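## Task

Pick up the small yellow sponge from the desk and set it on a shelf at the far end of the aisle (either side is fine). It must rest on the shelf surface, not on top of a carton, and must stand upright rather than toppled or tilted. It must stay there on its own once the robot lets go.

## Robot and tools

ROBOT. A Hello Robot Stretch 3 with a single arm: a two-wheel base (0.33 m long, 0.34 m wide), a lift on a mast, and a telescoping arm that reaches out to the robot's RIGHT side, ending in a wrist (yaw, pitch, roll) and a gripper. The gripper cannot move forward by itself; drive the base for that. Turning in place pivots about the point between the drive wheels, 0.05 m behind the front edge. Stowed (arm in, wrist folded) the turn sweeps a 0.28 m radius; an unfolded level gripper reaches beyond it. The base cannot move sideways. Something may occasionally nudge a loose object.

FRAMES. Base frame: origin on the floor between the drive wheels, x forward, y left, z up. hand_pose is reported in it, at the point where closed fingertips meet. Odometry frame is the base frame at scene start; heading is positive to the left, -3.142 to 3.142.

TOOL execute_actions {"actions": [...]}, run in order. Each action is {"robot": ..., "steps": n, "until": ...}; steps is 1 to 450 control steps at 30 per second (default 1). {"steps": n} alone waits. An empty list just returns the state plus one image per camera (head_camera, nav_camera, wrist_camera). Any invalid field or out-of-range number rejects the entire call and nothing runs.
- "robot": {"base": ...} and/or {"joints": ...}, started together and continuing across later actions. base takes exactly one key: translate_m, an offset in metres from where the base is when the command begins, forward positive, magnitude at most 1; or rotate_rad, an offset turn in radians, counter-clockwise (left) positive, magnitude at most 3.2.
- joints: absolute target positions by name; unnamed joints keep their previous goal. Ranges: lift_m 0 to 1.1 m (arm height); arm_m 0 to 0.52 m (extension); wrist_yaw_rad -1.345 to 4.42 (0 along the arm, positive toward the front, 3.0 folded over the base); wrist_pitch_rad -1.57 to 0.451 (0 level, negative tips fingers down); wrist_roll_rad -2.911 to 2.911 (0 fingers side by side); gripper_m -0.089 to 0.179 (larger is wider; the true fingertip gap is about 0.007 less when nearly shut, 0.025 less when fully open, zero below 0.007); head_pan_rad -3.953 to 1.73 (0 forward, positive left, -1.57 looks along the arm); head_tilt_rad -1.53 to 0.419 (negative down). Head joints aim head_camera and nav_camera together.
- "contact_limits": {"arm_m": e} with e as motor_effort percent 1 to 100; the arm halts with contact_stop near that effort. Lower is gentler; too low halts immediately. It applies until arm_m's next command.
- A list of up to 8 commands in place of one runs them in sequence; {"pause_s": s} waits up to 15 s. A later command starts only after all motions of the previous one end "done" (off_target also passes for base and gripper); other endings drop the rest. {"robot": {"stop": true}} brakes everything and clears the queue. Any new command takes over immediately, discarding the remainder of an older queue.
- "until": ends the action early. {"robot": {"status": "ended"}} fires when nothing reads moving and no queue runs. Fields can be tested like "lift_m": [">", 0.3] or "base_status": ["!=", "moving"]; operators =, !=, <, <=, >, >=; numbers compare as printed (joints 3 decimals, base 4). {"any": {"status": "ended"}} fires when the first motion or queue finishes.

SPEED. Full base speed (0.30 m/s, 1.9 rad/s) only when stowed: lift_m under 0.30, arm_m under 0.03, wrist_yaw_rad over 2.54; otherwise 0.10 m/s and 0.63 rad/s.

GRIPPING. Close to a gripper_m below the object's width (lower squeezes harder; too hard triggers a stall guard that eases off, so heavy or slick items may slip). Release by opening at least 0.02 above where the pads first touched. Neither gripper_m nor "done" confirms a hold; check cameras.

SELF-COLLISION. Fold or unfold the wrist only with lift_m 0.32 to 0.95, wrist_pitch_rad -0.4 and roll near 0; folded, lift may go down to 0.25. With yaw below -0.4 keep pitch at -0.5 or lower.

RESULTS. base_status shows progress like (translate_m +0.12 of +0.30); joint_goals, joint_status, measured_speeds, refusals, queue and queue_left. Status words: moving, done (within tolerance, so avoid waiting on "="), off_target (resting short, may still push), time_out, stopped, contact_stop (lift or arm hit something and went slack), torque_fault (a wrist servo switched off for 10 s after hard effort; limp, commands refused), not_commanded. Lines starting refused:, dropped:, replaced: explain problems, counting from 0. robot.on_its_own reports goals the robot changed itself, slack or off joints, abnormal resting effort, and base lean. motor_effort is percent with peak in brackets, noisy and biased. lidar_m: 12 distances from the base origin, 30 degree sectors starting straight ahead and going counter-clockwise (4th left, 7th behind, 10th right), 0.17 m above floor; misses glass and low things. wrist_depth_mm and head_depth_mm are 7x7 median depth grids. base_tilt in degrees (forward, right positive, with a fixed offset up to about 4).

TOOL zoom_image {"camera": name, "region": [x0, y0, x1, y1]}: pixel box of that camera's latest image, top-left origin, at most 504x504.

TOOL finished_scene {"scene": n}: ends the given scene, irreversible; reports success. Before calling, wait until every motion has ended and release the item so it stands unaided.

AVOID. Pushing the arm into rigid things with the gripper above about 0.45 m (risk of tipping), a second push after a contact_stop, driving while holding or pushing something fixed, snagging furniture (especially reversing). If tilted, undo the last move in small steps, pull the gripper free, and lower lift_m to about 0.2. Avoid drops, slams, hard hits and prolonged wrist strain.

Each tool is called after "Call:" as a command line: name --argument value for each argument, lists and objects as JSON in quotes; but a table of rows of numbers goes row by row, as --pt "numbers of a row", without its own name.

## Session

Call:
execute_actions --actions '[]'

Scene clock: 0.00 s.
robot.base_odometry: x=+0.000 y=+0.000 heading=+0.000 (m, m, rad; robot's odometry frame)
robot.turned_by_wheels: +0.000 (rad since the last result)
robot.turned_by_imu: +0.000 (rad since the last result)
robot.base_tilt: forward=+2.0 right=+0.1 (deg)
robot.lidar_m: 1.28 0.98 0.97 1.06 1.54 0.94 0.99 1.51 2.75 2.58 1.92 1.50
robot.head_depth_mm: 1814 1838 1852 1881 1917 1942 1901 / 1913 1967 1990 2015 2025 2055 1968 / 1919 1996 1991 2000 1992 1996 1920 / 1680 1682 1677 1672 1669 1678 1667 / 1449 1450 1441 1448 1446 1447 1450 / 1251 1250 1254 1247 1251 1246 1247 / 1118 1120 1115 1115 1115 1117 1113
robot.base_status: not_commanded
robot.joint_positions: lift_m=+0.543 arm_m=-0.001 wrist_yaw_rad=+3.154 wrist_pitch_rad=-0.593 wrist_roll_rad=+0.000 gripper_m=+0.037 head_pan_rad=-0.007 head_tilt_rad=-0.004
robot.joint_goals: lift_m=+0.543 arm_m=-0.001 wrist_yaw_rad=+3.154 wrist_pitch_rad=-0.593 wrist_roll_rad=+0.000 gripper_m=+0.037 head_pan_rad=-0.007 head_tilt_rad=-0.004
robot.joint_status: lift_m=not_commanded arm_m=not_commanded wrist_yaw_rad=not_commanded wrist_pitch_rad=not_commanded wrist_roll_rad=not_commanded gripper_m=not_commanded head_pan_rad=not_commanded head_tilt_rad=not_commanded
robot.measured_speeds: translate_m=+0.000 rotate_rad=+0.000 lift_m=+0.000 arm_m=+0.000 wrist_yaw_rad=+0.000 wrist_pitch_rad=+0.000 wrist_roll_rad=+0.000 head_pan_rad=+0.000 head_tilt_rad=+0.000
robot: refusals=0 queue=idle queue_left=0
robot.motor_effort: left_wheel=-1 right_wheel=+0 lift_m=+22 arm_m=+0 wrist_yaw_rad=+0 wrist_pitch_rad=+5 wrist_roll_rad=+0 gripper_m=+0 head_pan_rad=+0 head_tilt_rad=+2 (%)
robot.hand_pose: x=-0.0238 y=+0.0552 z=+0.5190 quat_wxyz=(+0.203, +0.674, +0.211, +0.678) (m; robot's base frame)
robot.wrist_depth_mm: - - - - - 841 746 / - - - - - 927 788 / 900 917 - - - - 840 / 773 823 852 932 996 - 905 / 692 726 - 805 835 883 891 / 617 639 661 689 751 786 828 / 564 - - 640 661 688 717
pictures: head_camera (sideways: a quarter turn clockwise sets it upright), nav_camera (sideways: a quarter turn counterclockwise sets it upright), wrist_camera
camera_calibration (this result's frames):
head_camera: T_world_to_cam=[[-0.0687371, 0.0132095, -0.997547, 1.32024], [0.0156181, 0.999804, 0.0121632, -0.0164436], [0.997513, -0.0147438, -0.0689299, 0.0451581], [0, 0, 0, 1]] pos_world=[0.0459607, -0.000333536, 1.32032]
nav_camera: T_world_to_cam=[[0.0815673, 0.0210246, 0.996446, -1.26133], [0.0808093, -0.996625, 0.0144135, 0.0314784], [0.993386, 0.0793465, -0.082991, 0.0482358], [0, 0, 0, 1]] pos_world=[0.0524227, 0.0540638, 1.2604]
wrist_camera: T_world_to_cam=[[0.987625, 0.0901289, 0.128349, -0.0617717], [0.153869, -0.71521, -0.681762, 0.424195], [0.0303502, 0.693074, -0.720227, 0.498835], [0, 0, 0, 1]] pos_world=[-0.0194029, -0.0367736, 0.656403]
Images, in order (width x height): head_camera 896x504, nav_camera 672x504, wrist_camera 644x364.

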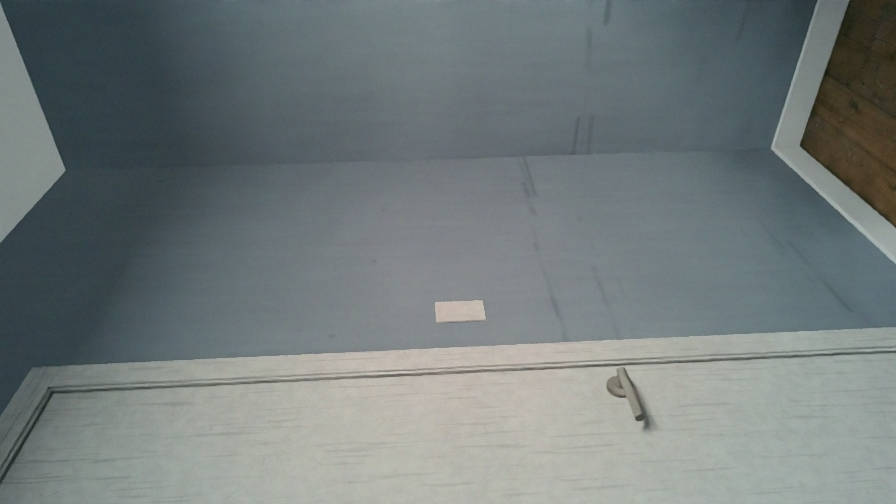

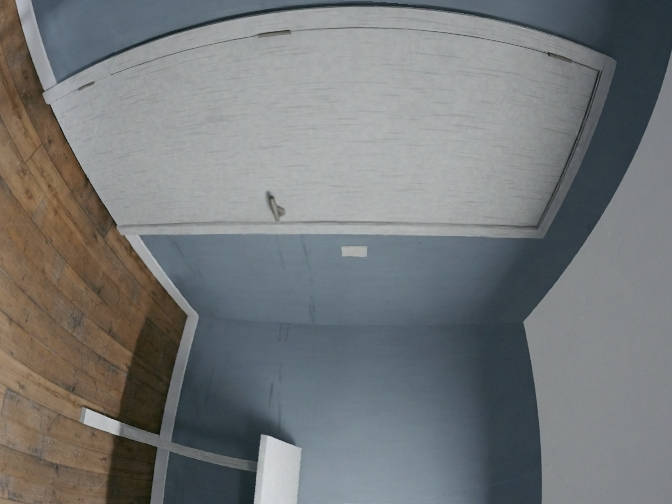

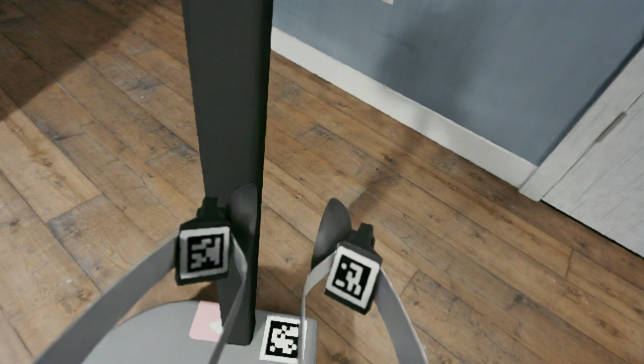

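Call:
execute_actions --actions '[{"robot": {"joints": {"head_pan_rad": -1.1, "head_tilt_rad": -0.4, "lift_m": 0.27}}, "steps": 450, "until": {"robot": {"head_pan_rad_status": "done"}}}]'

Call:
execute_actions --actions '[{"robot": {"joints": {"head_pan_rad": -2.6, "head_tilt_rad": -0.5}}, "steps": 450, "until": {"robot": {"status": "ended"}}}]'

Scene clock: 1.47 s.
robot.base_odometry: x=+0.000 y=+0.000 heading=+0.000 (m, m, rad; robot's odometry frame)
robot.turned_by_wheels: +0.000 (rad since the last result)
robot.turned_by_imu: +0.000 (rad since the last result)
robot.base_tilt: forward=+2.0 right=+0.1 (deg)
robot.lidar_m: 1.28 0.98 0.97 1.06 1.54 0.94 0.99 1.51 2.75 2.57 1.92 1.50
robot.head_depth_mm: 2202 2390 2624 2773 2062 1606 1316 / 2071 2238 1933 2602 2034 1613 1325 / 1965 2103 1977 2479 2090 1622 1325 / 1859 2012 1769 2361 2108 1641 1329 / 1754 1899 1597 2211 2103 1648 1340 / 1680 1791 1469 2065 2141 1645 1348 / 1589 1712 1486 1983 2061 1648 1349
robot.base_status: not_commanded
robot.joint_positions: lift_m=+0.446 arm_m=-0.001 wrist_yaw_rad=+3.154 wrist_pitch_rad=-0.593 wrist_roll_rad=+0.000 gripper_m=+0.037 head_pan_rad=-1.093 head_tilt_rad=-0.395
robot.joint_goals: lift_m=+0.270 arm_m=-0.001 wrist_yaw_rad=+3.154 wrist_pitch_rad=-0.593 wrist_roll_rad=+0.000 gripper_m=+0.037 head_pan_rad=-1.100 head_tilt_rad=-0.400
robot.joint_status: lift_m=moving arm_m=not_commanded wrist_yaw_rad=not_commanded wrist_pitch_rad=not_commanded wrist_roll_rad=not_commanded gripper_m=not_commanded head_pan_rad=done head_tilt_rad=done
robot.measured_speeds: translate_m=+0.000 rotate_rad=+0.000 lift_m=-0.110 arm_m=+0.000 wrist_yaw_rad=+0.000 wrist_pitch_rad=+0.000 wrist_roll_rad=+0.000 head_pan_rad=+0.000 head_tilt_rad=+0.000
robot: refusals=0 queue=running queue_left=0
robot.motor_effort: left_wheel=+0(0) right_wheel=+0(0) lift_m=+13(19) arm_m=+0(0) wrist_yaw_rad=-1(0) wrist_pitch_rad=+5(5) wrist_roll_rad=+0(0) gripper_m=+0(0) head_pan_rad=-3(32) head_tilt_rad=-3(34) (%)
robot.hand_pose: x=-0.0238 y=+0.0552 z=+0.4218 quat_wxyz=(+0.203, +0.674, +0.211, +0.678) (m; robot's base frame)
robot.wrist_depth_mm: - - - - - 872 766 / 893 957 - - - 950 800 / 759 798 856 926 - 981 826 / 664 694 730 782 857 925 883 / 580 615 - 676 723 771 824 / 521 - - - 638 672 692 / 477 - - 549 564 594 625
pictures: head_camera (sideways: a quarter turn clockwise sets it upright), nav_camera (sideways: a quarter turn counterclockwise sets it upright), wrist_camera
camera_calibration (this result's frames):
head_camera: T_world_to_cam=[[-0.192834, 0.399974, -0.896011, 1.18832], [0.893827, 0.448344, 0.00777401, -0.0160814], [0.404831, -0.79938, -0.443964, 0.536894], [0, 0, 0, 1]] pos_world=[0.0261722, -0.0389064, 1.30324]
nav_camera: T_world_to_cam=[[0.228473, -0.394165, 0.890188, -1.1234], [-0.84479, -0.534726, -0.0199489, 0.0818592], [0.48387, -0.747464, -0.455157, 0.535724], [0, 0, 0, 1]] pos_world=[0.0666007, 0.00140063, 1.24551]
wrist_camera: T_world_to_cam=[[0.987625, 0.0901294, 0.128349, -0.0492968], [0.153869, -0.71521, -0.681762, 0.357931], [0.0303499, 0.693074, -0.720227, 0.428832], [0, 0, 0, 1]] pos_world=[-0.0194029, -0.0367736, 0.559208]
Images, in order (width x height): head_camera 896x504, nav_camera 672x504, wrist_camera 644x364.

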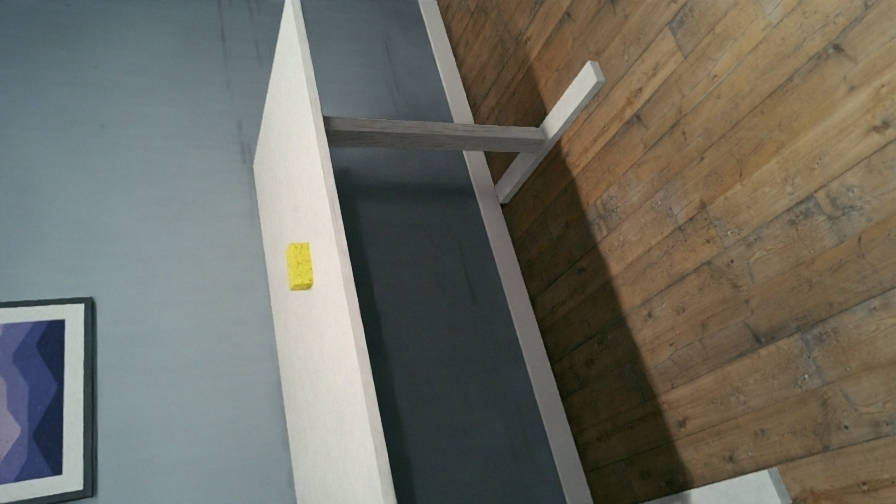

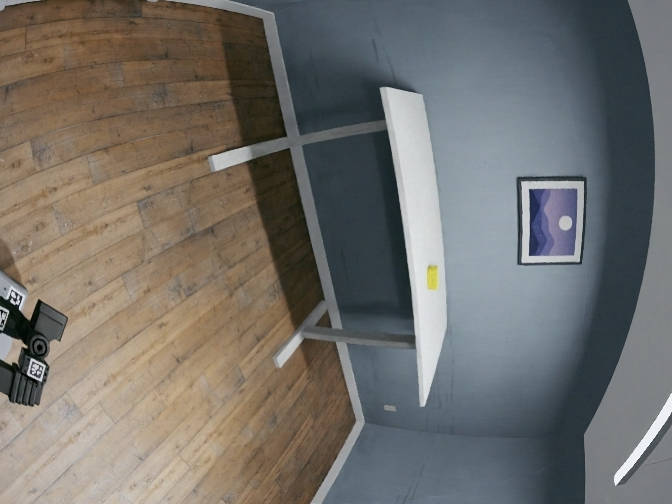

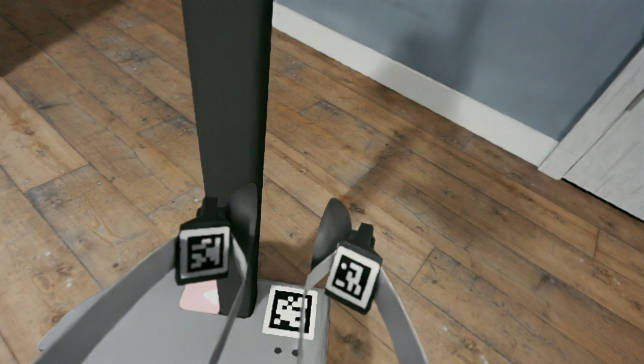

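Scene clock: 3.53 s.
robot.base_odometry: x=+0.000 y=+0.000 heading=+0.000 (m, m, rad; robot's odometry frame)
robot.turned_by_wheels: +0.000 (rad since the last result)
robot.turned_by_imu: +0.000 (rad since the last result)
robot.base_tilt: forward=+2.0 right=+0.0 (deg)
robot.lidar_m: 1.28 0.98 0.97 1.06 1.54 0.93 0.99 1.51 2.75 2.58 1.92 1.50
robot.head_depth_mm: 1562 1611 1997 1908 1831 1475 1235 / 1333 1438 1547 1743 1837 1483 1243 / 1604 1710 1867 2066 1857 1496 1244 / 2507 2762 3019 2460 1866 1502 1251 / 2431 2636 2891 2511 1885 1504 1260 / 2308 2512 2746 2514 1878 1511 1266 / 2256 2416 2656 2550 1909 1521 1275
robot.base_status: not_commanded
robot.joint_positions: lift_m=+0.271 arm_m=-0.001 wrist_yaw_rad=+3.154 wrist_pitch_rad=-0.593 wrist_roll_rad=+0.000 gripper_m=+0.037 head_pan_rad=-2.593 head_tilt_rad=-0.494
robot.joint_goals: lift_m=+0.270 arm_m=-0.001 wrist_yaw_rad=+3.154 wrist_pitch_rad=-0.593 wrist_roll_rad=+0.000 gripper_m=+0.037 head_pan_rad=-2.600 head_tilt_rad=-0.500
robot.joint_status: lift_m=done arm_m=not_commanded wrist_yaw_rad=not_commanded wrist_pitch_rad=not_commanded wrist_roll_rad=not_commanded gripper_m=not_commanded head_pan_rad=done head_tilt_rad=done
robot.measured_speeds: translate_m=+0.000 rotate_rad=+0.000 lift_m=+0.000 arm_m=+0.000 wrist_yaw_rad=+0.000 wrist_pitch_rad=+0.000 wrist_roll_rad=+0.000 head_pan_rad=+0.000 head_tilt_rad=+0.000
robot: refusals=0 queue=done queue_left=0
robot.motor_effort: left_wheel=+0(0) right_wheel=+0(0) lift_m=+13(15) arm_m=+0(0) wrist_yaw_rad=-1(0) wrist_pitch_rad=+5(5) wrist_roll_rad=+0(0) gripper_m=+0(0) head_pan_rad=-4(34) head_tilt_rad=-4(15) (%)
robot.hand_pose: x=-0.0238 y=+0.0551 z=+0.2460 quat_wxyz=(+0.203, +0.674, +0.211, +0.678) (m; robot's base frame)
robot.wrist_depth_mm: 739 789 - - 969 879 755 / 607 666 - 784 847 888 798 / 514 550 589 639 685 753 805 / 469 - - 549 582 624 667 / - - - - 493 533 567 / - - - - 442 460 491 / - - - - 388 405 426
pictures: head_camera (sideways: a quarter turn clockwise sets it upright), nav_camera (sideways: a quarter turn counterclockwise sets it upright), wrist_camera
camera_calibration (this result's frames):
head_camera: T_world_to_cam=[[0.458922, 0.265646, -0.847834, 1.12151], [0.509857, -0.860235, 0.00644767, -0.0120115], [-0.727624, -0.435233, -0.530223, 0.656039], [0, 0, 0, 1]] pos_world=[-0.0312146, -0.0227291, 1.29878]
nav_camera: T_world_to_cam=[[-0.450069, -0.300457, 0.84093, -1.05503], [-0.591114, 0.806089, -0.0283587, 0.0912573], [-0.669344, -0.509849, -0.5404, 0.653672], [0, 0, 0, 1]] pos_world=[0.0166404, -0.0572765, 1.24303]
wrist_camera: T_world_to_cam=[[0.987625, 0.090163, 0.128328, -0.0267293], [0.153871, -0.715393, -0.68157, 0.238024], [0.0303528, 0.692881, -0.720413, 0.302319], [0, 0, 0, 1]] pos_world=[-0.0194027, -0.0367805, 0.383455]
Images, in order (width x height): head_camera 896x504, nav_camera 672x504, wrist_camera 644x364.

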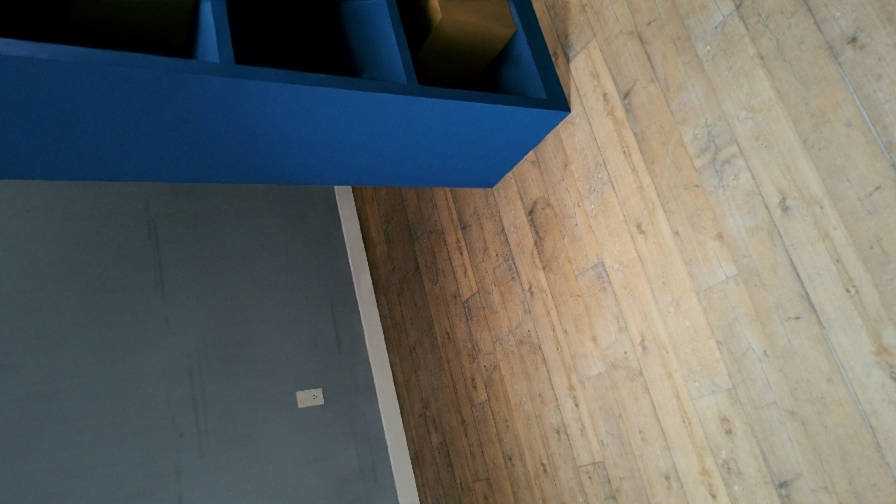

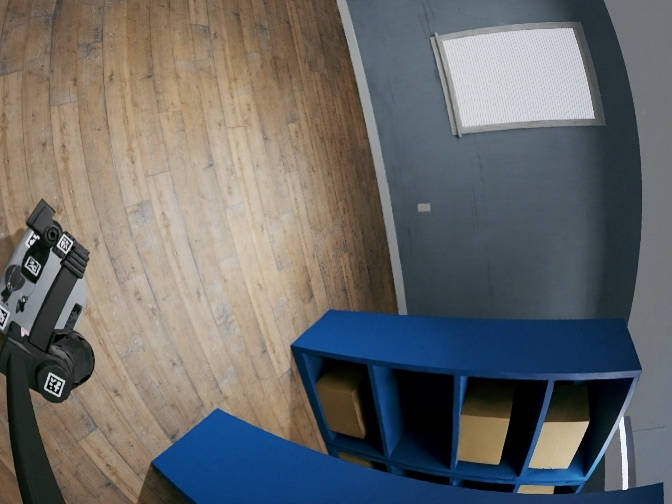

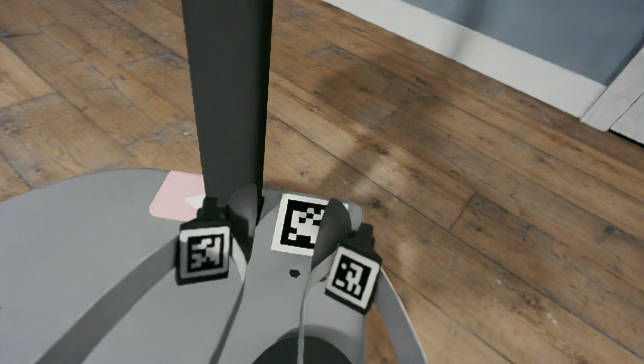

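Call:
execute_actions --actions '[{"robot": [{"base": {"rotate_rad": 1.692}, "joints": {"head_pan_rad": -1.57, "head_tilt_rad": -0.5}}, {"base": {"translate_m": -0.97}}, {"base": {"rotate_rad": -0.725}}], "steps": 450, "until": {"robot": {"translate_m": ["<", -0.55], "queue_left": ["=", 1]}}}, {"robot": [{"base": {"translate_m": -0.41}, "joints": {"lift_m": 0.7, "wrist_pitch_rad": -0.4}}, {"base": {"rotate_rad": -0.725}, "joints": {"lift_m": 1.08, "wrist_yaw_rad": 1.2, "gripper_m": 0.179}}], "steps": 450, "until": {"robot": {"status": "ended"}}}]'

Scene clock: 18.73 s.
robot.base_odometry: x=+0.116 y=-0.954 heading=+0.967 (m, m, rad; robot's odometry frame)
robot.turned_by_wheels: +0.967 (rad since the last result)
robot.turned_by_imu: +0.977 (rad since the last result)
robot.base_tilt: forward=+2.0 right=+0.1 (deg)
robot.lidar_m: 1.70 1.74 1.61 1.57 1.63 2.11 2.03 1.91 1.00 1.33 1.14 1.78
robot.head_depth_mm: 1108 - - - - - 1237 / 1108 - - - - - 1242 / 1102 - - - - - 1249 / 1102 1209 1001 671 - - 1224 / 1103 1204 1012 677 - - 1229 / 1100 1201 1031 - - - 1263 / 1099 1198 1215 - - - 1265
robot.base_status: done (rotate_rad -0.7248 of -0.7250)
robot.joint_positions: lift_m=+1.079 arm_m=-0.001 wrist_yaw_rad=+1.203 wrist_pitch_rad=-0.418 wrist_roll_rad=+0.000 gripper_m=+0.179 head_pan_rad=-1.577 head_tilt_rad=-0.494
robot.joint_goals: lift_m=+1.080 arm_m=-0.001 wrist_yaw_rad=+1.200 wrist_pitch_rad=-0.400 wrist_roll_rad=+0.000 gripper_m=+0.179 head_pan_rad=-1.570 head_tilt_rad=-0.500
robot.joint_status: lift_m=done arm_m=not_commanded wrist_yaw_rad=done wrist_pitch_rad=done wrist_roll_rad=not_commanded gripper_m=done head_pan_rad=done head_tilt_rad=done
robot.measured_speeds: translate_m=+0.000 rotate_rad=+0.000 lift_m=+0.000 arm_m=+0.000 wrist_yaw_rad=+0.000 wrist_pitch_rad=+0.000 wrist_roll_rad=+0.000 head_pan_rad=+0.000 head_tilt_rad=+0.000
robot: refusals=0 queue=done queue_left=0
robot.motor_effort: left_wheel=+4(15) right_wheel=-3(10) lift_m=+31(31) arm_m=-1(1) wrist_yaw_rad=-4(5) wrist_pitch_rad=+7(8) wrist_roll_rad=+0(0) gripper_m=+0(98) head_pan_rad=+3(32) head_tilt_rad=-4(3) (%)
robot.hand_pose: x=+0.1879 y=-0.2247 z=+1.0921 quat_wxyz=(+0.654, +0.512, -0.487, +0.270) (m; robot's base frame)
robot.wrist_depth_mm: - - - - - - 974 / - - - - 936 - 979 / - - - - 667 733 866 / - - - - - 548 604 / - - - - - 446 473 / - - - - - - 384 / - - - - - - 332
pictures: head_camera (sideways: a quarter turn clockwise sets it upright), nav_camera (sideways: a quarter turn counterclockwise sets it upright), wrist_camera
camera_calibration (this result's frames):
head_camera: T_world_to_cam=[[0.0159285, 0.530711, -0.847403, 1.12366], [0.999785, -0.0197297, 0.00643649, -0.0149855], [-0.0133031, -0.847323, -0.530911, 0.652577], [0, 0, 0, 1]] pos_world=[0.0057654, -0.0436882, 1.29875]
nav_camera: T_world_to_cam=[[0.0183246, -0.541516, 0.840491, -1.05731], [-0.99656, -0.0778444, -0.0284268, 0.0938191], [0.0808211, -0.837079, -0.541079, 0.64998], [0, 0, 0, 1]] pos_world=[0.060339, -0.0211622, 1.24302]
wrist_camera: T_world_to_cam=[[-0.305094, -0.941996, 0.139864, -0.320748], [-0.600512, 0.0763119, -0.795966, 1.02651], [0.739123, -0.326834, -0.588962, 0.593417], [0, 0, 0, 1]] pos_world=[0.0799636, -0.186529, 1.21143]
Images, in order (width x height): head_camera 896x504, nav_camera 672x504, wrist_camera 644x364.

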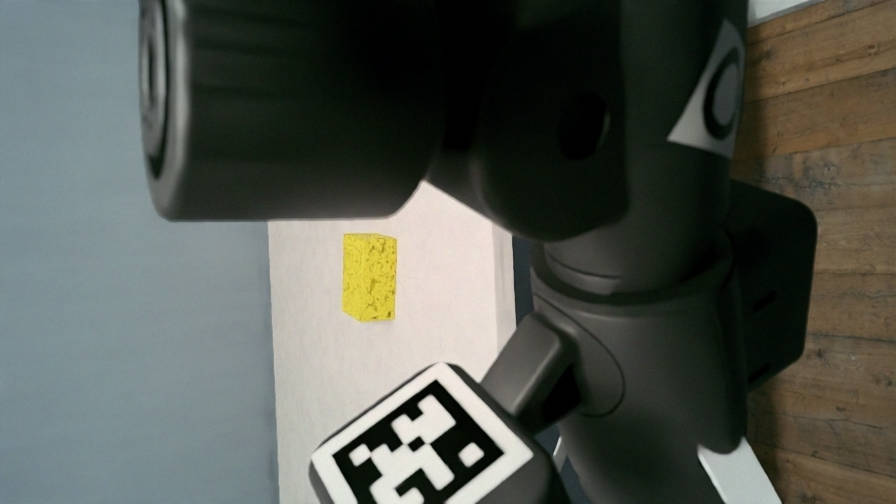

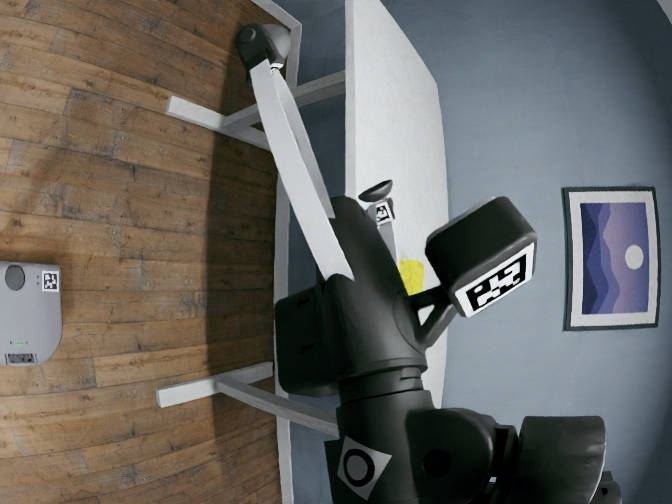

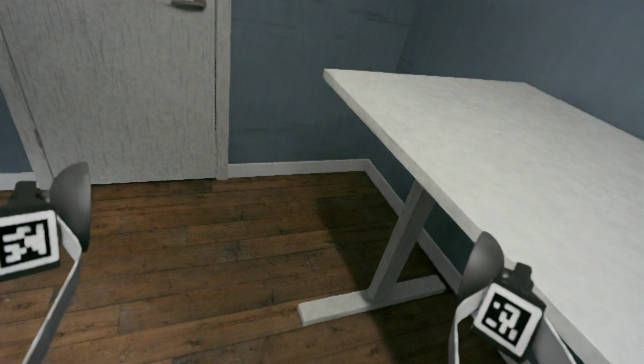

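Call:
zoom_image --camera "head_camera" --region '[300, 220, 440, 340]'

Region (300, 220, 440, 340) of head_camera's 896x504 image, scaled by 3.600, with more detail than that image has; it fills the top 432 rows of this view, and the rest is white.

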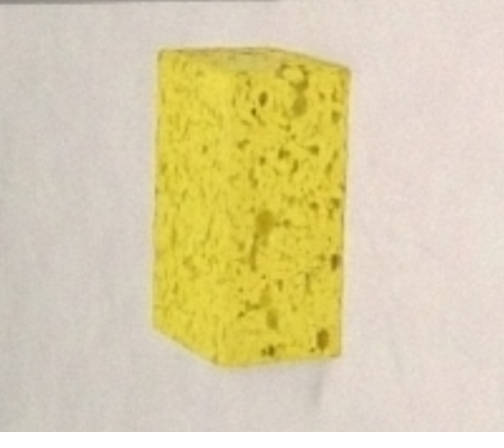

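Call:
execute_actions --actions '[{"robot": {"base": {"translate_m": 0.072}, "joints": {"wrist_yaw_rad": -0.14, "wrist_pitch_rad": -0.6, "arm_m": 0.41, "lift_m": 1.09}}, "steps": 450, "until": {"robot": {"status": "ended"}}}]'

Scene clock: 24.57 s.
robot.base_odometry: x=+0.157 y=-0.895 heading=+0.967 (m, m, rad; robot's odometry frame)
robot.turned_by_wheels: +0.000 (rad since the last result)
robot.turned_by_imu: +0.001 (rad since the last result)
robot.base_tilt: forward=+2.0 right=+0.0 (deg)
robot.lidar_m: 1.63 1.67 1.61 1.55 1.95 2.18 2.10 1.90 1.03 1.33 1.09 1.71
robot.head_depth_mm: - 1224 968 657 1670 1470 1244 / 1073 1231 948 662 1688 1487 1242 / - - 932 666 1681 1494 1247 / 1094 1194 936 671 1689 1497 1251 / 1101 1206 1011 677 1697 1503 1255 / 1093 1199 1027 683 1685 1514 1264 / 1093 1200 1039 687 1686 1524 1270
robot.base_status: done (translate_m +0.0720 of +0.0720)
robot.joint_positions: lift_m=+1.089 arm_m=+0.410 wrist_yaw_rad=-0.138 wrist_pitch_rad=-0.612 wrist_roll_rad=+0.000 gripper_m=+0.179 head_pan_rad=-1.577 head_tilt_rad=-0.494
robot.joint_goals: lift_m=+1.090 arm_m=+0.410 wrist_yaw_rad=-0.140 wrist_pitch_rad=-0.600 wrist_roll_rad=+0.000 gripper_m=+0.179 head_pan_rad=-1.570 head_tilt_rad=-0.500
robot.joint_status: lift_m=done arm_m=done wrist_yaw_rad=done wrist_pitch_rad=done wrist_roll_rad=not_commanded gripper_m=done head_pan_rad=done head_tilt_rad=done
robot.measured_speeds: translate_m=+0.000 rotate_rad=+0.000 lift_m=+0.000 arm_m=+0.000 wrist_yaw_rad=+0.000 wrist_pitch_rad=+0.000 wrist_roll_rad=+0.000 head_pan_rad=+0.000 head_tilt_rad=+0.000
robot: refusals=0 queue=done queue_left=0
robot.motor_effort: left_wheel=+3(10) right_wheel=-3(4) lift_m=+31(33) arm_m=+4(5) wrist_yaw_rad=-3(4) wrist_pitch_rad=+5(6) wrist_roll_rad=+0(0) gripper_m=+0(0) head_pan_rad=+2(3) head_tilt_rad=-4(3) (%)
robot.hand_pose: x=-0.0485 y=-0.7486 z=+1.0612 quat_wxyz=(+0.658, +0.166, -0.687, -0.259) (m; robot's base frame)
robot.wrist_depth_mm: 458 498 554 623 645 685 716 / 386 412 442 492 529 594 776 / 335 356 374 405 433 477 512 / 301 305 327 345 370 393 432 / - 270 235 299 317 343 365 / 233 238 212 256 280 - 315 / 215 221 228 237 251 255 279
pictures: head_camera (sideways: a quarter turn clockwise sets it upright), nav_camera (sideways: a quarter turn counterclockwise sets it upright), wrist_camera
camera_calibration (this result's frames):
head_camera: T_world_to_cam=[[0.0159284, 0.530711, -0.847403, 1.12366], [0.999785, -0.0197296, 0.0064365, -0.0149855], [-0.013303, -0.847323, -0.530911, 0.652577], [0, 0, 0, 1]] pos_world=[0.00576541, -0.0436882, 1.29875]
nav_camera: T_world_to_cam=[[0.0183246, -0.541516, 0.840491, -1.05731], [-0.99656, -0.0778446, -0.0284268, 0.093819], [0.0808212, -0.837079, -0.541079, 0.64998], [0, 0, 0, 1]] pos_world=[0.060339, -0.0211622, 1.24302]
wrist_camera: T_world_to_cam=[[-0.990289, 0.0569252, 0.126838, -0.15369], [-0.042831, 0.743037, -0.667878, 1.29022], [-0.132265, -0.666825, -0.733383, 0.435227], [0, 0, 0, 1]] pos_world=[-0.0393709, -0.659711, 1.20039]
Images, in order (width x height): head_camera 896x504, nav_camera 672x504, wrist_camera 644x364.

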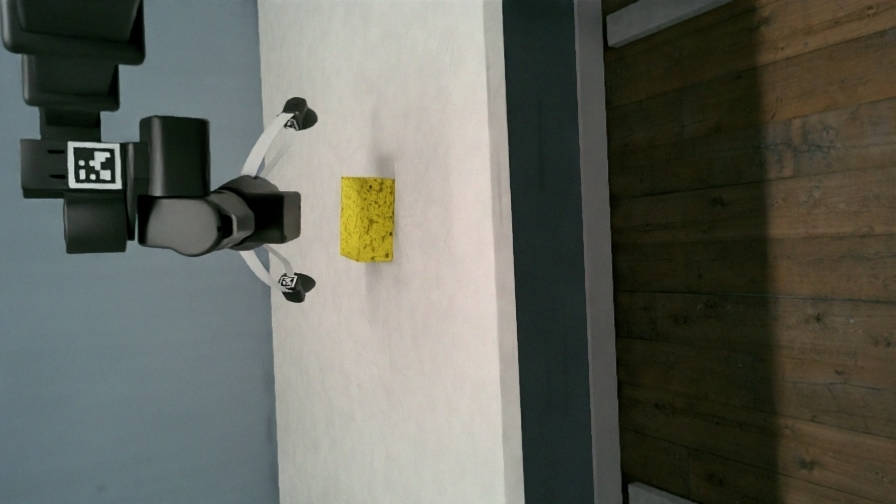

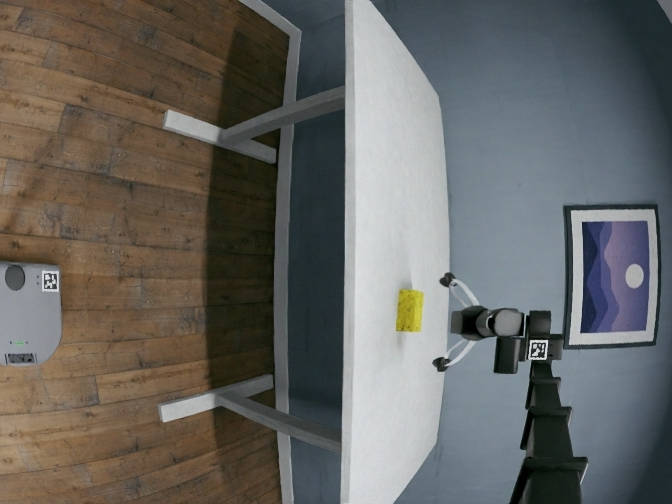

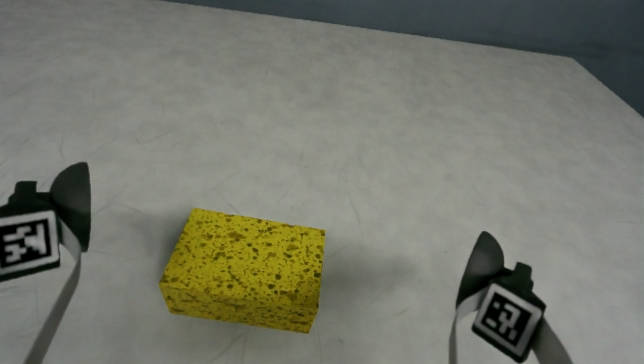

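Call:
execute_actions --actions '[{"robot": {"base": {"translate_m": 0.021}, "joints": {"arm_m": 0.44, "lift_m": 1.05}}, "steps": 450, "until": {"robot": {"status": "ended"}}}]'

Scene clock: 26.20 s.
robot.base_odometry: x=+0.169 y=-0.878 heading=+0.967 (m, m, rad; robot's odometry frame)
robot.turned_by_wheels: +0.000 (rad since the last result)
robot.turned_by_imu: +0.000 (rad since the last result)
robot.base_tilt: forward=+2.0 right=+0.1 (deg)
robot.lidar_m: 1.60 1.66 1.61 1.56 1.94 2.21 2.12 1.91 1.04 1.33 1.08 1.69
robot.head_depth_mm: 1096 - 968 656 1674 1474 1241 / 1092 1241 972 660 1680 1481 1246 / 1087 - 925 667 1678 1489 1247 / 1103 1205 932 672 1683 1501 1252 / 1101 1205 1011 677 1700 1512 1256 / 1096 1202 1025 684 1691 1509 1258 / 1097 1201 1039 687 1683 1523 1263
robot.base_status: done (translate_m +0.0210 of +0.0210)
robot.joint_positions: lift_m=+1.051 arm_m=+0.440 wrist_yaw_rad=-0.138 wrist_pitch_rad=-0.612 wrist_roll_rad=+0.000 gripper_m=+0.179 head_pan_rad=-1.577 head_tilt_rad=-0.494
robot.joint_goals: lift_m=+1.050 arm_m=+0.440 wrist_yaw_rad=-0.140 wrist_pitch_rad=-0.600 wrist_roll_rad=+0.000 gripper_m=+0.179 head_pan_rad=-1.570 head_tilt_rad=-0.500
robot.joint_status: lift_m=done arm_m=done wrist_yaw_rad=done wrist_pitch_rad=done wrist_roll_rad=not_commanded gripper_m=done head_pan_rad=done head_tilt_rad=done
robot.measured_speeds: translate_m=+0.000 rotate_rad=+0.000 lift_m=+0.000 arm_m=+0.000 wrist_yaw_rad=+0.000 wrist_pitch_rad=+0.000 wrist_roll_rad=+0.000 head_pan_rad=+0.000 head_tilt_rad=+0.000
robot: refusals=0 queue=done queue_left=0
robot.motor_effort: left_wheel=+4(8) right_wheel=-2(4) lift_m=+12(31) arm_m=+4(4) wrist_yaw_rad=-3(3) wrist_pitch_rad=+5(5) wrist_roll_rad=+0(0) gripper_m=+0(0) head_pan_rad=+3(2) head_tilt_rad=-4(3) (%)
robot.hand_pose: x=-0.0485 y=-0.7786 z=+1.0222 quat_wxyz=(+0.658, +0.166, -0.687, -0.259) (m; robot's base frame)
robot.wrist_depth_mm: 386 420 463 516 578 641 668 / 327 348 377 410 453 507 563 / 280 296 319 341 365 402 443 / 253 258 273 294 312 332 360 / - 230 193 200 269 289 305 / 197 205 169 178 236 - 265 / 181 186 182 170 210 214 236
pictures: head_camera (sideways: a quarter turn clockwise sets it upright), nav_camera (sideways: a quarter turn counterclockwise sets it upright), wrist_camera
camera_calibration (this result's frames):
head_camera: T_world_to_cam=[[0.0159285, 0.530711, -0.847403, 1.12366], [0.999785, -0.0197297, 0.0064365, -0.0149855], [-0.0133031, -0.847323, -0.530911, 0.652577], [0, 0, 0, 1]] pos_world=[0.0057654, -0.0436882, 1.29875]
nav_camera: T_world_to_cam=[[0.0183246, -0.541516, 0.840491, -1.05731], [-0.99656, -0.0778444, -0.0284268, 0.093819], [0.0808211, -0.837079, -0.541079, 0.64998], [0, 0, 0, 1]] pos_world=[0.060339, -0.0211622, 1.24302]
wrist_camera: T_world_to_cam=[[-0.990294, 0.0568865, 0.126814, -0.147033], [-0.0428022, 0.743243, -0.667651, 1.28634], [-0.132234, -0.666599, -0.733594, 0.387027], [0, 0, 0, 1]] pos_world=[-0.0393698, -0.689709, 1.16139]
Images, in order (width x height): head_camera 896x504, nav_camera 672x504, wrist_camera 644x364.

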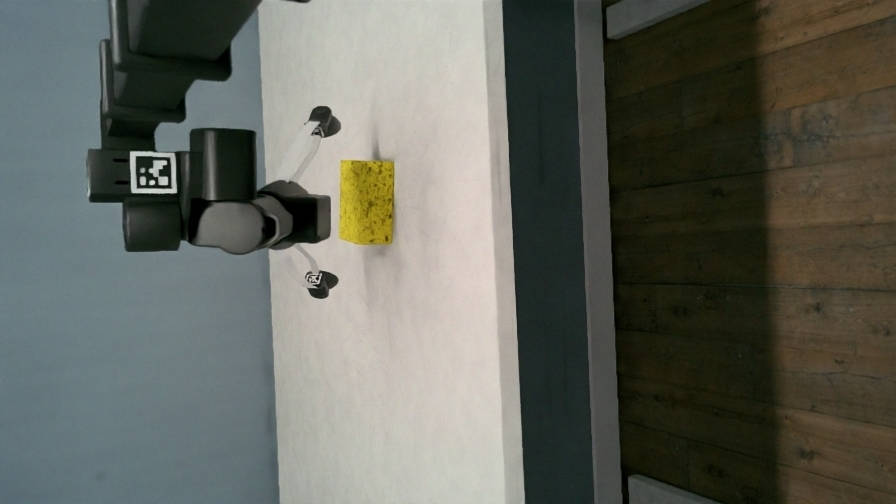

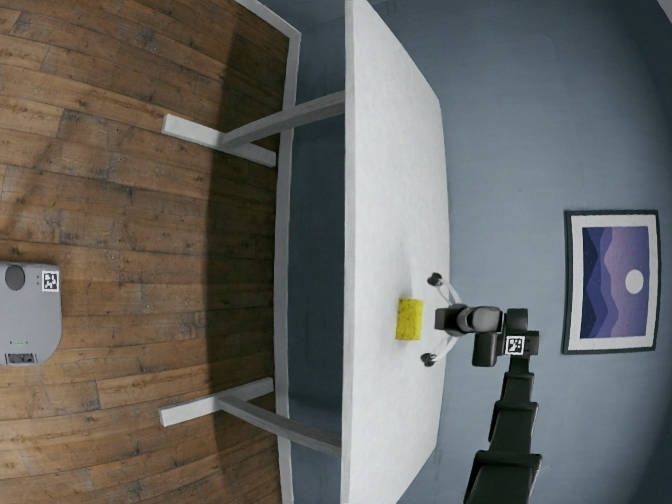

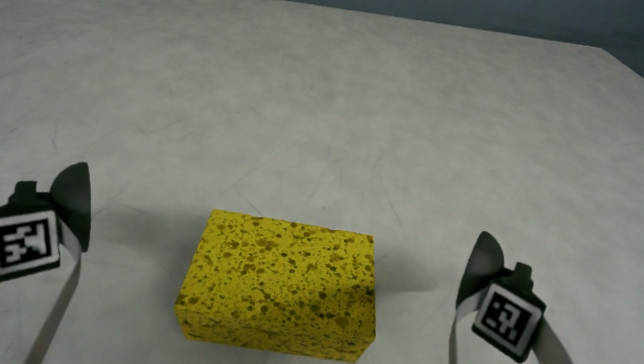

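Call:
execute_actions --actions '[{"robot": [{"joints": {"lift_m": 1.006}}, {"joints": {"gripper_m": 0.08}}], "steps": 450, "until": {"robot": {"status": "ended"}}}]'

Scene clock: 29.10 s.
robot.base_odometry: x=+0.169 y=-0.878 heading=+0.967 (m, m, rad; robot's odometry frame)
robot.turned_by_wheels: +0.000 (rad since the last result)
robot.turned_by_imu: +0.000 (rad since the last result)
robot.base_tilt: forward=+2.0 right=+0.0 (deg)
robot.lidar_m: 1.60 1.65 1.61 1.56 1.95 2.21 2.12 1.91 1.04 1.33 1.08 1.69
robot.head_depth_mm: 1111 1189 852 656 1664 1478 1239 / 1106 1180 920 662 1679 1488 1240 / 1109 1170 793 666 1670 1490 1243 / 1100 1193 998 673 1684 1497 1252 / 1099 1206 1014 677 1694 1504 1249 / 1099 1197 1027 683 1687 1512 1267 / 1099 1202 1039 688 1679 1518 1269
robot.base_status: done (translate_m +0.0210 of +0.0210)
robot.joint_positions: lift_m=+1.007 arm_m=+0.440 wrist_yaw_rad=-0.138 wrist_pitch_rad=-0.613 wrist_roll_rad=+0.000 gripper_m=+0.081 head_pan_rad=-1.577 head_tilt_rad=-0.494
robot.joint_goals: lift_m=+1.006 arm_m=+0.440 wrist_yaw_rad=-0.140 wrist_pitch_rad=-0.600 wrist_roll_rad=+0.000 gripper_m=+0.080 head_pan_rad=-1.570 head_tilt_rad=-0.500
robot.joint_status: lift_m=done arm_m=done wrist_yaw_rad=done wrist_pitch_rad=done wrist_roll_rad=not_commanded gripper_m=done head_pan_rad=done head_tilt_rad=done
robot.measured_speeds: translate_m=+0.000 rotate_rad=+0.000 lift_m=+0.000 arm_m=+0.000 wrist_yaw_rad=+0.000 wrist_pitch_rad=+0.000 wrist_roll_rad=+0.000 head_pan_rad=+0.000 head_tilt_rad=+0.000
robot: refusals=0 queue=done queue_left=0
robot.motor_effort: left_wheel=+4(3) right_wheel=-3(3) lift_m=+13(15) arm_m=+4(4) wrist_yaw_rad=-2(3) wrist_pitch_rad=+5(5) wrist_roll_rad=+0(0) gripper_m=-15(100) head_pan_rad=+4(3) head_tilt_rad=-4(4) (%)
robot.hand_pose: x=-0.0485 y=-0.7786 z=+0.9782 quat_wxyz=(+0.658, +0.166, -0.687, -0.260) (m; robot's base frame)
robot.wrist_depth_mm: 308 336 367 409 463 531 646 / 260 275 297 326 355 398 444 / 222 234 251 271 291 318 346 / 196 208 158 169 247 265 283 / 177 - 139 146 212 227 242 / 155 156 133 134 137 198 208 / 143 147 154 156 165 178 185
pictures: head_camera (sideways: a quarter turn clockwise sets it upright), nav_camera (sideways: a quarter turn counterclockwise sets it upright), wrist_camera
camera_calibration (this result's frames):
head_camera: T_world_to_cam=[[0.0159285, 0.530711, -0.847403, 1.12366], [0.999785, -0.0197297, 0.00643649, -0.0149855], [-0.0133031, -0.847323, -0.530911, 0.652577], [0, 0, 0, 1]] pos_world=[0.0057654, -0.0436882, 1.29875]
nav_camera: T_world_to_cam=[[0.0183246, -0.541516, 0.840491, -1.05731], [-0.99656, -0.0778444, -0.0284268, 0.0938191], [0.0808211, -0.837079, -0.541079, 0.64998], [0, 0, 0, 1]] pos_world=[0.060339, -0.0211622, 1.24302]
wrist_camera: T_world_to_cam=[[-0.990298, 0.0568603, 0.126798, -0.141452], [-0.0427845, 0.743376, -0.667504, 1.25688], [-0.132213, -0.666453, -0.73373, 0.354998], [0, 0, 0, 1]] pos_world=[-0.0393689, -0.689704, 1.11738]
Images, in order (width x height): head_camera 896x504, nav_camera 672x504, wrist_camera 644x364.

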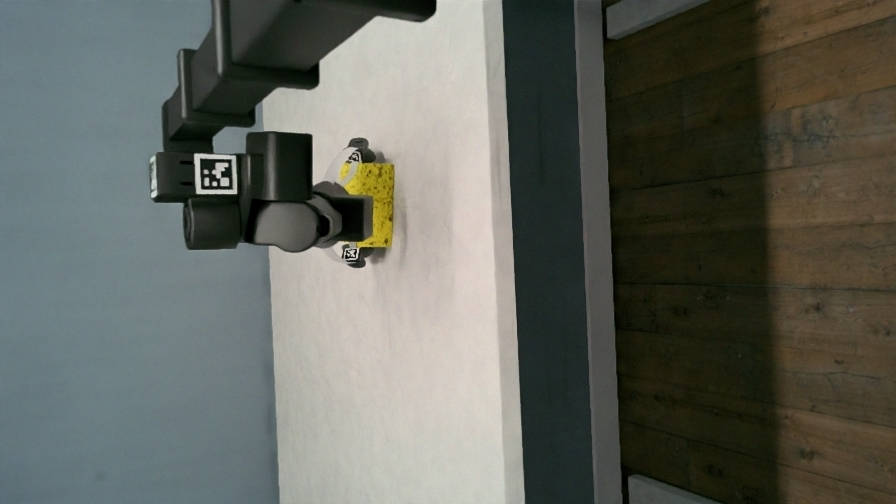

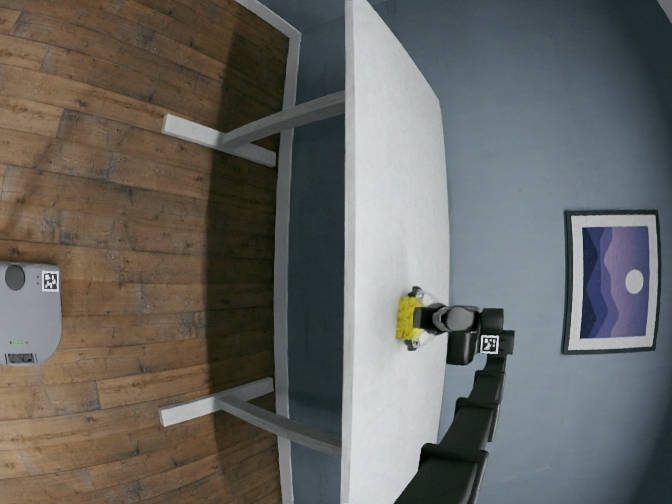

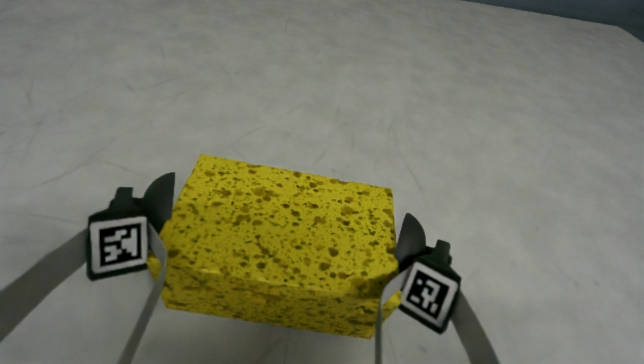

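Call:
execute_actions --actions '[{"robot": {"joints": {"gripper_m": 0.065}}, "steps": 60, "until": {"robot": {"status": "ended"}}}, {"robot": {"joints": {"lift_m": 1.06}}, "steps": 450, "until": {"robot": {"lift_m": [">", 1.035]}}}, {"robot": {"base": {"translate_m": -0.28}, "joints": {"arm_m": 0.0, "wrist_yaw_rad": 0.3, "head_pan_rad": 0.0, "head_tilt_rad": -0.45}}, "steps": 450, "until": {"robot": {"arm_m": ["<", 0.1]}}}, {"robot": {"joints": {"lift_m": 0.29, "wrist_yaw_rad": 1.5}}, "steps": 450, "until": {"robot": {"base_status": "done"}}}, {"robot": {"base": {"rotate_rad": 1.555}}, "steps": 450, "until": {"robot": {"lift_m": ["<", 0.92]}}}, {"robot": {"joints": {"wrist_yaw_rad": 2.6}}, "steps": 450, "until": {"robot": {"base_status": "done"}}}]'

Scene clock: 39.37 s.
robot.base_odometry: x=+0.010 y=-1.108 heading=+2.522 (m, m, rad; robot's odometry frame)
robot.turned_by_wheels: +1.555 (rad since the last result)
robot.turned_by_imu: +1.578 (rad since the last result)
robot.base_tilt: forward=+2.0 right=+0.0 (deg)
robot.lidar_m: 1.58 1.60 1.93 1.85 1.90 0.93 0.99 1.37 1.26 1.88 1.93 1.62
robot.head_depth_mm: 1303 1417 1566 1732 1848 1511 1263 / 1314 1433 1578 1731 1862 1532 1271 / 2068 2274 2462 2471 1936 1538 1278 / 2819 3122 3319 2611 1944 1540 1279 / 2815 3049 3315 2500 1886 1556 1283 / 1944 1657 1572 1715 1835 1555 1294 / 1275 1382 1515 1675 1834 1572 1291
robot.base_status: done (rotate_rad +1.5548 of +1.5550)
robot.joint_positions: lift_m=+0.614 arm_m=+0.000 wrist_yaw_rad=+2.597 wrist_pitch_rad=-0.614 wrist_roll_rad=+0.000 gripper_m=+0.066 head_pan_rad=-0.007 head_tilt_rad=-0.458
robot.joint_goals: lift_m=+0.290 arm_m=+0.000 wrist_yaw_rad=+2.600 wrist_pitch_rad=-0.600 wrist_roll_rad=+0.000 gripper_m=+0.065 head_pan_rad=+0.000 head_tilt_rad=-0.450
robot.joint_status: lift_m=moving arm_m=moving wrist_yaw_rad=moving wrist_pitch_rad=done wrist_roll_rad=not_commanded gripper_m=done head_pan_rad=done head_tilt_rad=done
robot.measured_speeds: translate_m=+0.000 rotate_rad=+0.000 lift_m=-0.110 arm_m=+0.000 wrist_yaw_rad=+0.000 wrist_pitch_rad=+0.000 wrist_roll_rad=+0.000 head_pan_rad=+0.000 head_tilt_rad=+0.000
robot: refusals=0 queue=running queue_left=0
robot.motor_effort: left_wheel=-4(9) right_wheel=+3(8) lift_m=+13(32) arm_m=-4(5) wrist_yaw_rad=+4(5) wrist_pitch_rad=+5(6) wrist_roll_rad=+0(0) gripper_m=-20(83) head_pan_rad=+3(33) head_tilt_rad=+5(14) (%)
robot.hand_pose: x=+0.0801 y=+0.0219 z=+0.5858 quat_wxyz=(+0.387, +0.706, +0.025, +0.592) (m; robot's base frame)
robot.wrist_depth_mm: - - - - - - - / - - - - - - - / 963 - - - - - - / 845 901 158 168 - - - / 792 - 139 146 904 954 - / - 666 133 134 137 859 884 / 593 650 665 665 714 764 803
pictures: head_camera (sideways: a quarter turn clockwise sets it upright), nav_camera (sideways: a quarter turn counterclockwise sets it upright), wrist_camera
camera_calibration (this result's frames):
head_camera: T_world_to_cam=[[-0.499278, 0.0162477, -0.86629, 1.15143], [0.020499, 0.999766, 0.00693666, -0.0096633], [0.866199, -0.0142948, -0.499494, 0.606335], [0, 0, 0, 1]] pos_world=[0.0498729, -0.000379543, 1.3004]
nav_camera: T_world_to_cam=[[0.510364, 0.0179927, 0.85977, -1.08545], [0.0778188, -0.996646, -0.0253365, 0.0832434], [0.85643, 0.0798371, -0.510052, 0.604879], [0, 0, 0, 1]] pos_world=[0.0294602, 0.0542025, 1.24387]
wrist_camera: T_world_to_cam=[[0.887176, -0.443696, 0.126702, -0.149203], [-0.255137, -0.700479, -0.666509, 0.453521], [0.38448, 0.558984, -0.734651, 0.549894], [0, 0, 0, 1]] pos_world=[0.0366563, -0.0559004, 0.72516]
Images, in order (width x height): head_camera 896x504, nav_camera 672x504, wrist_camera 644x364.

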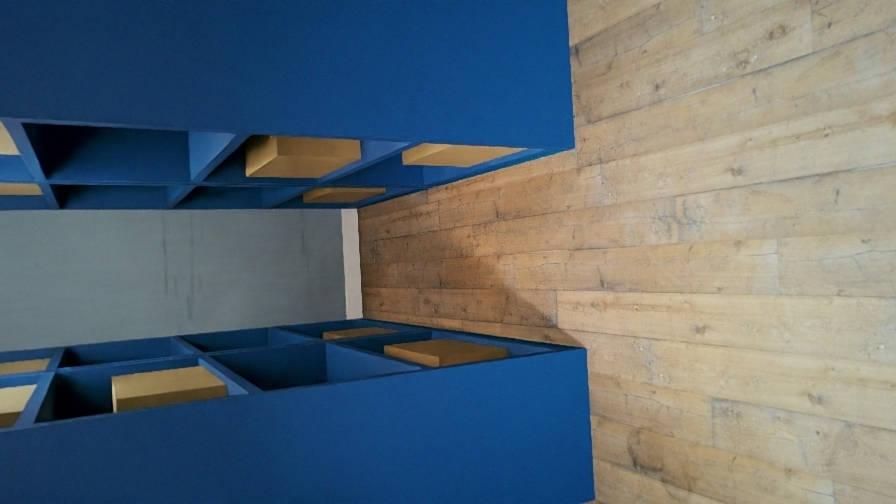

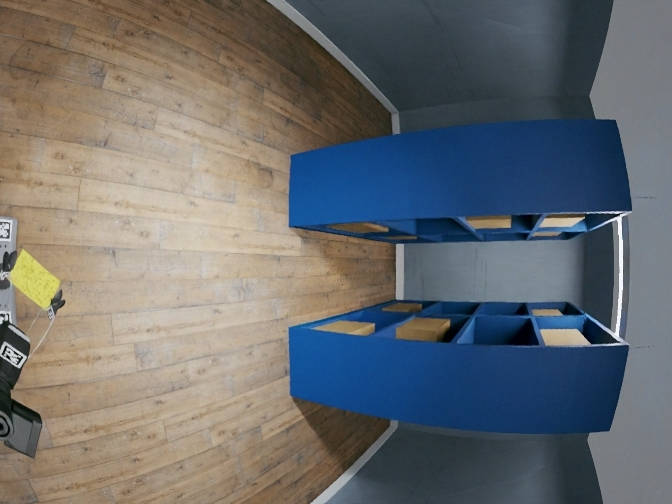

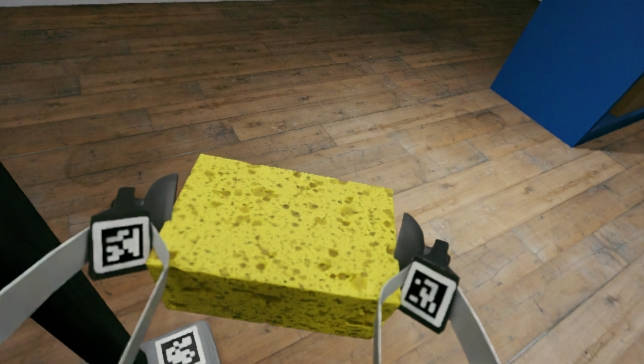

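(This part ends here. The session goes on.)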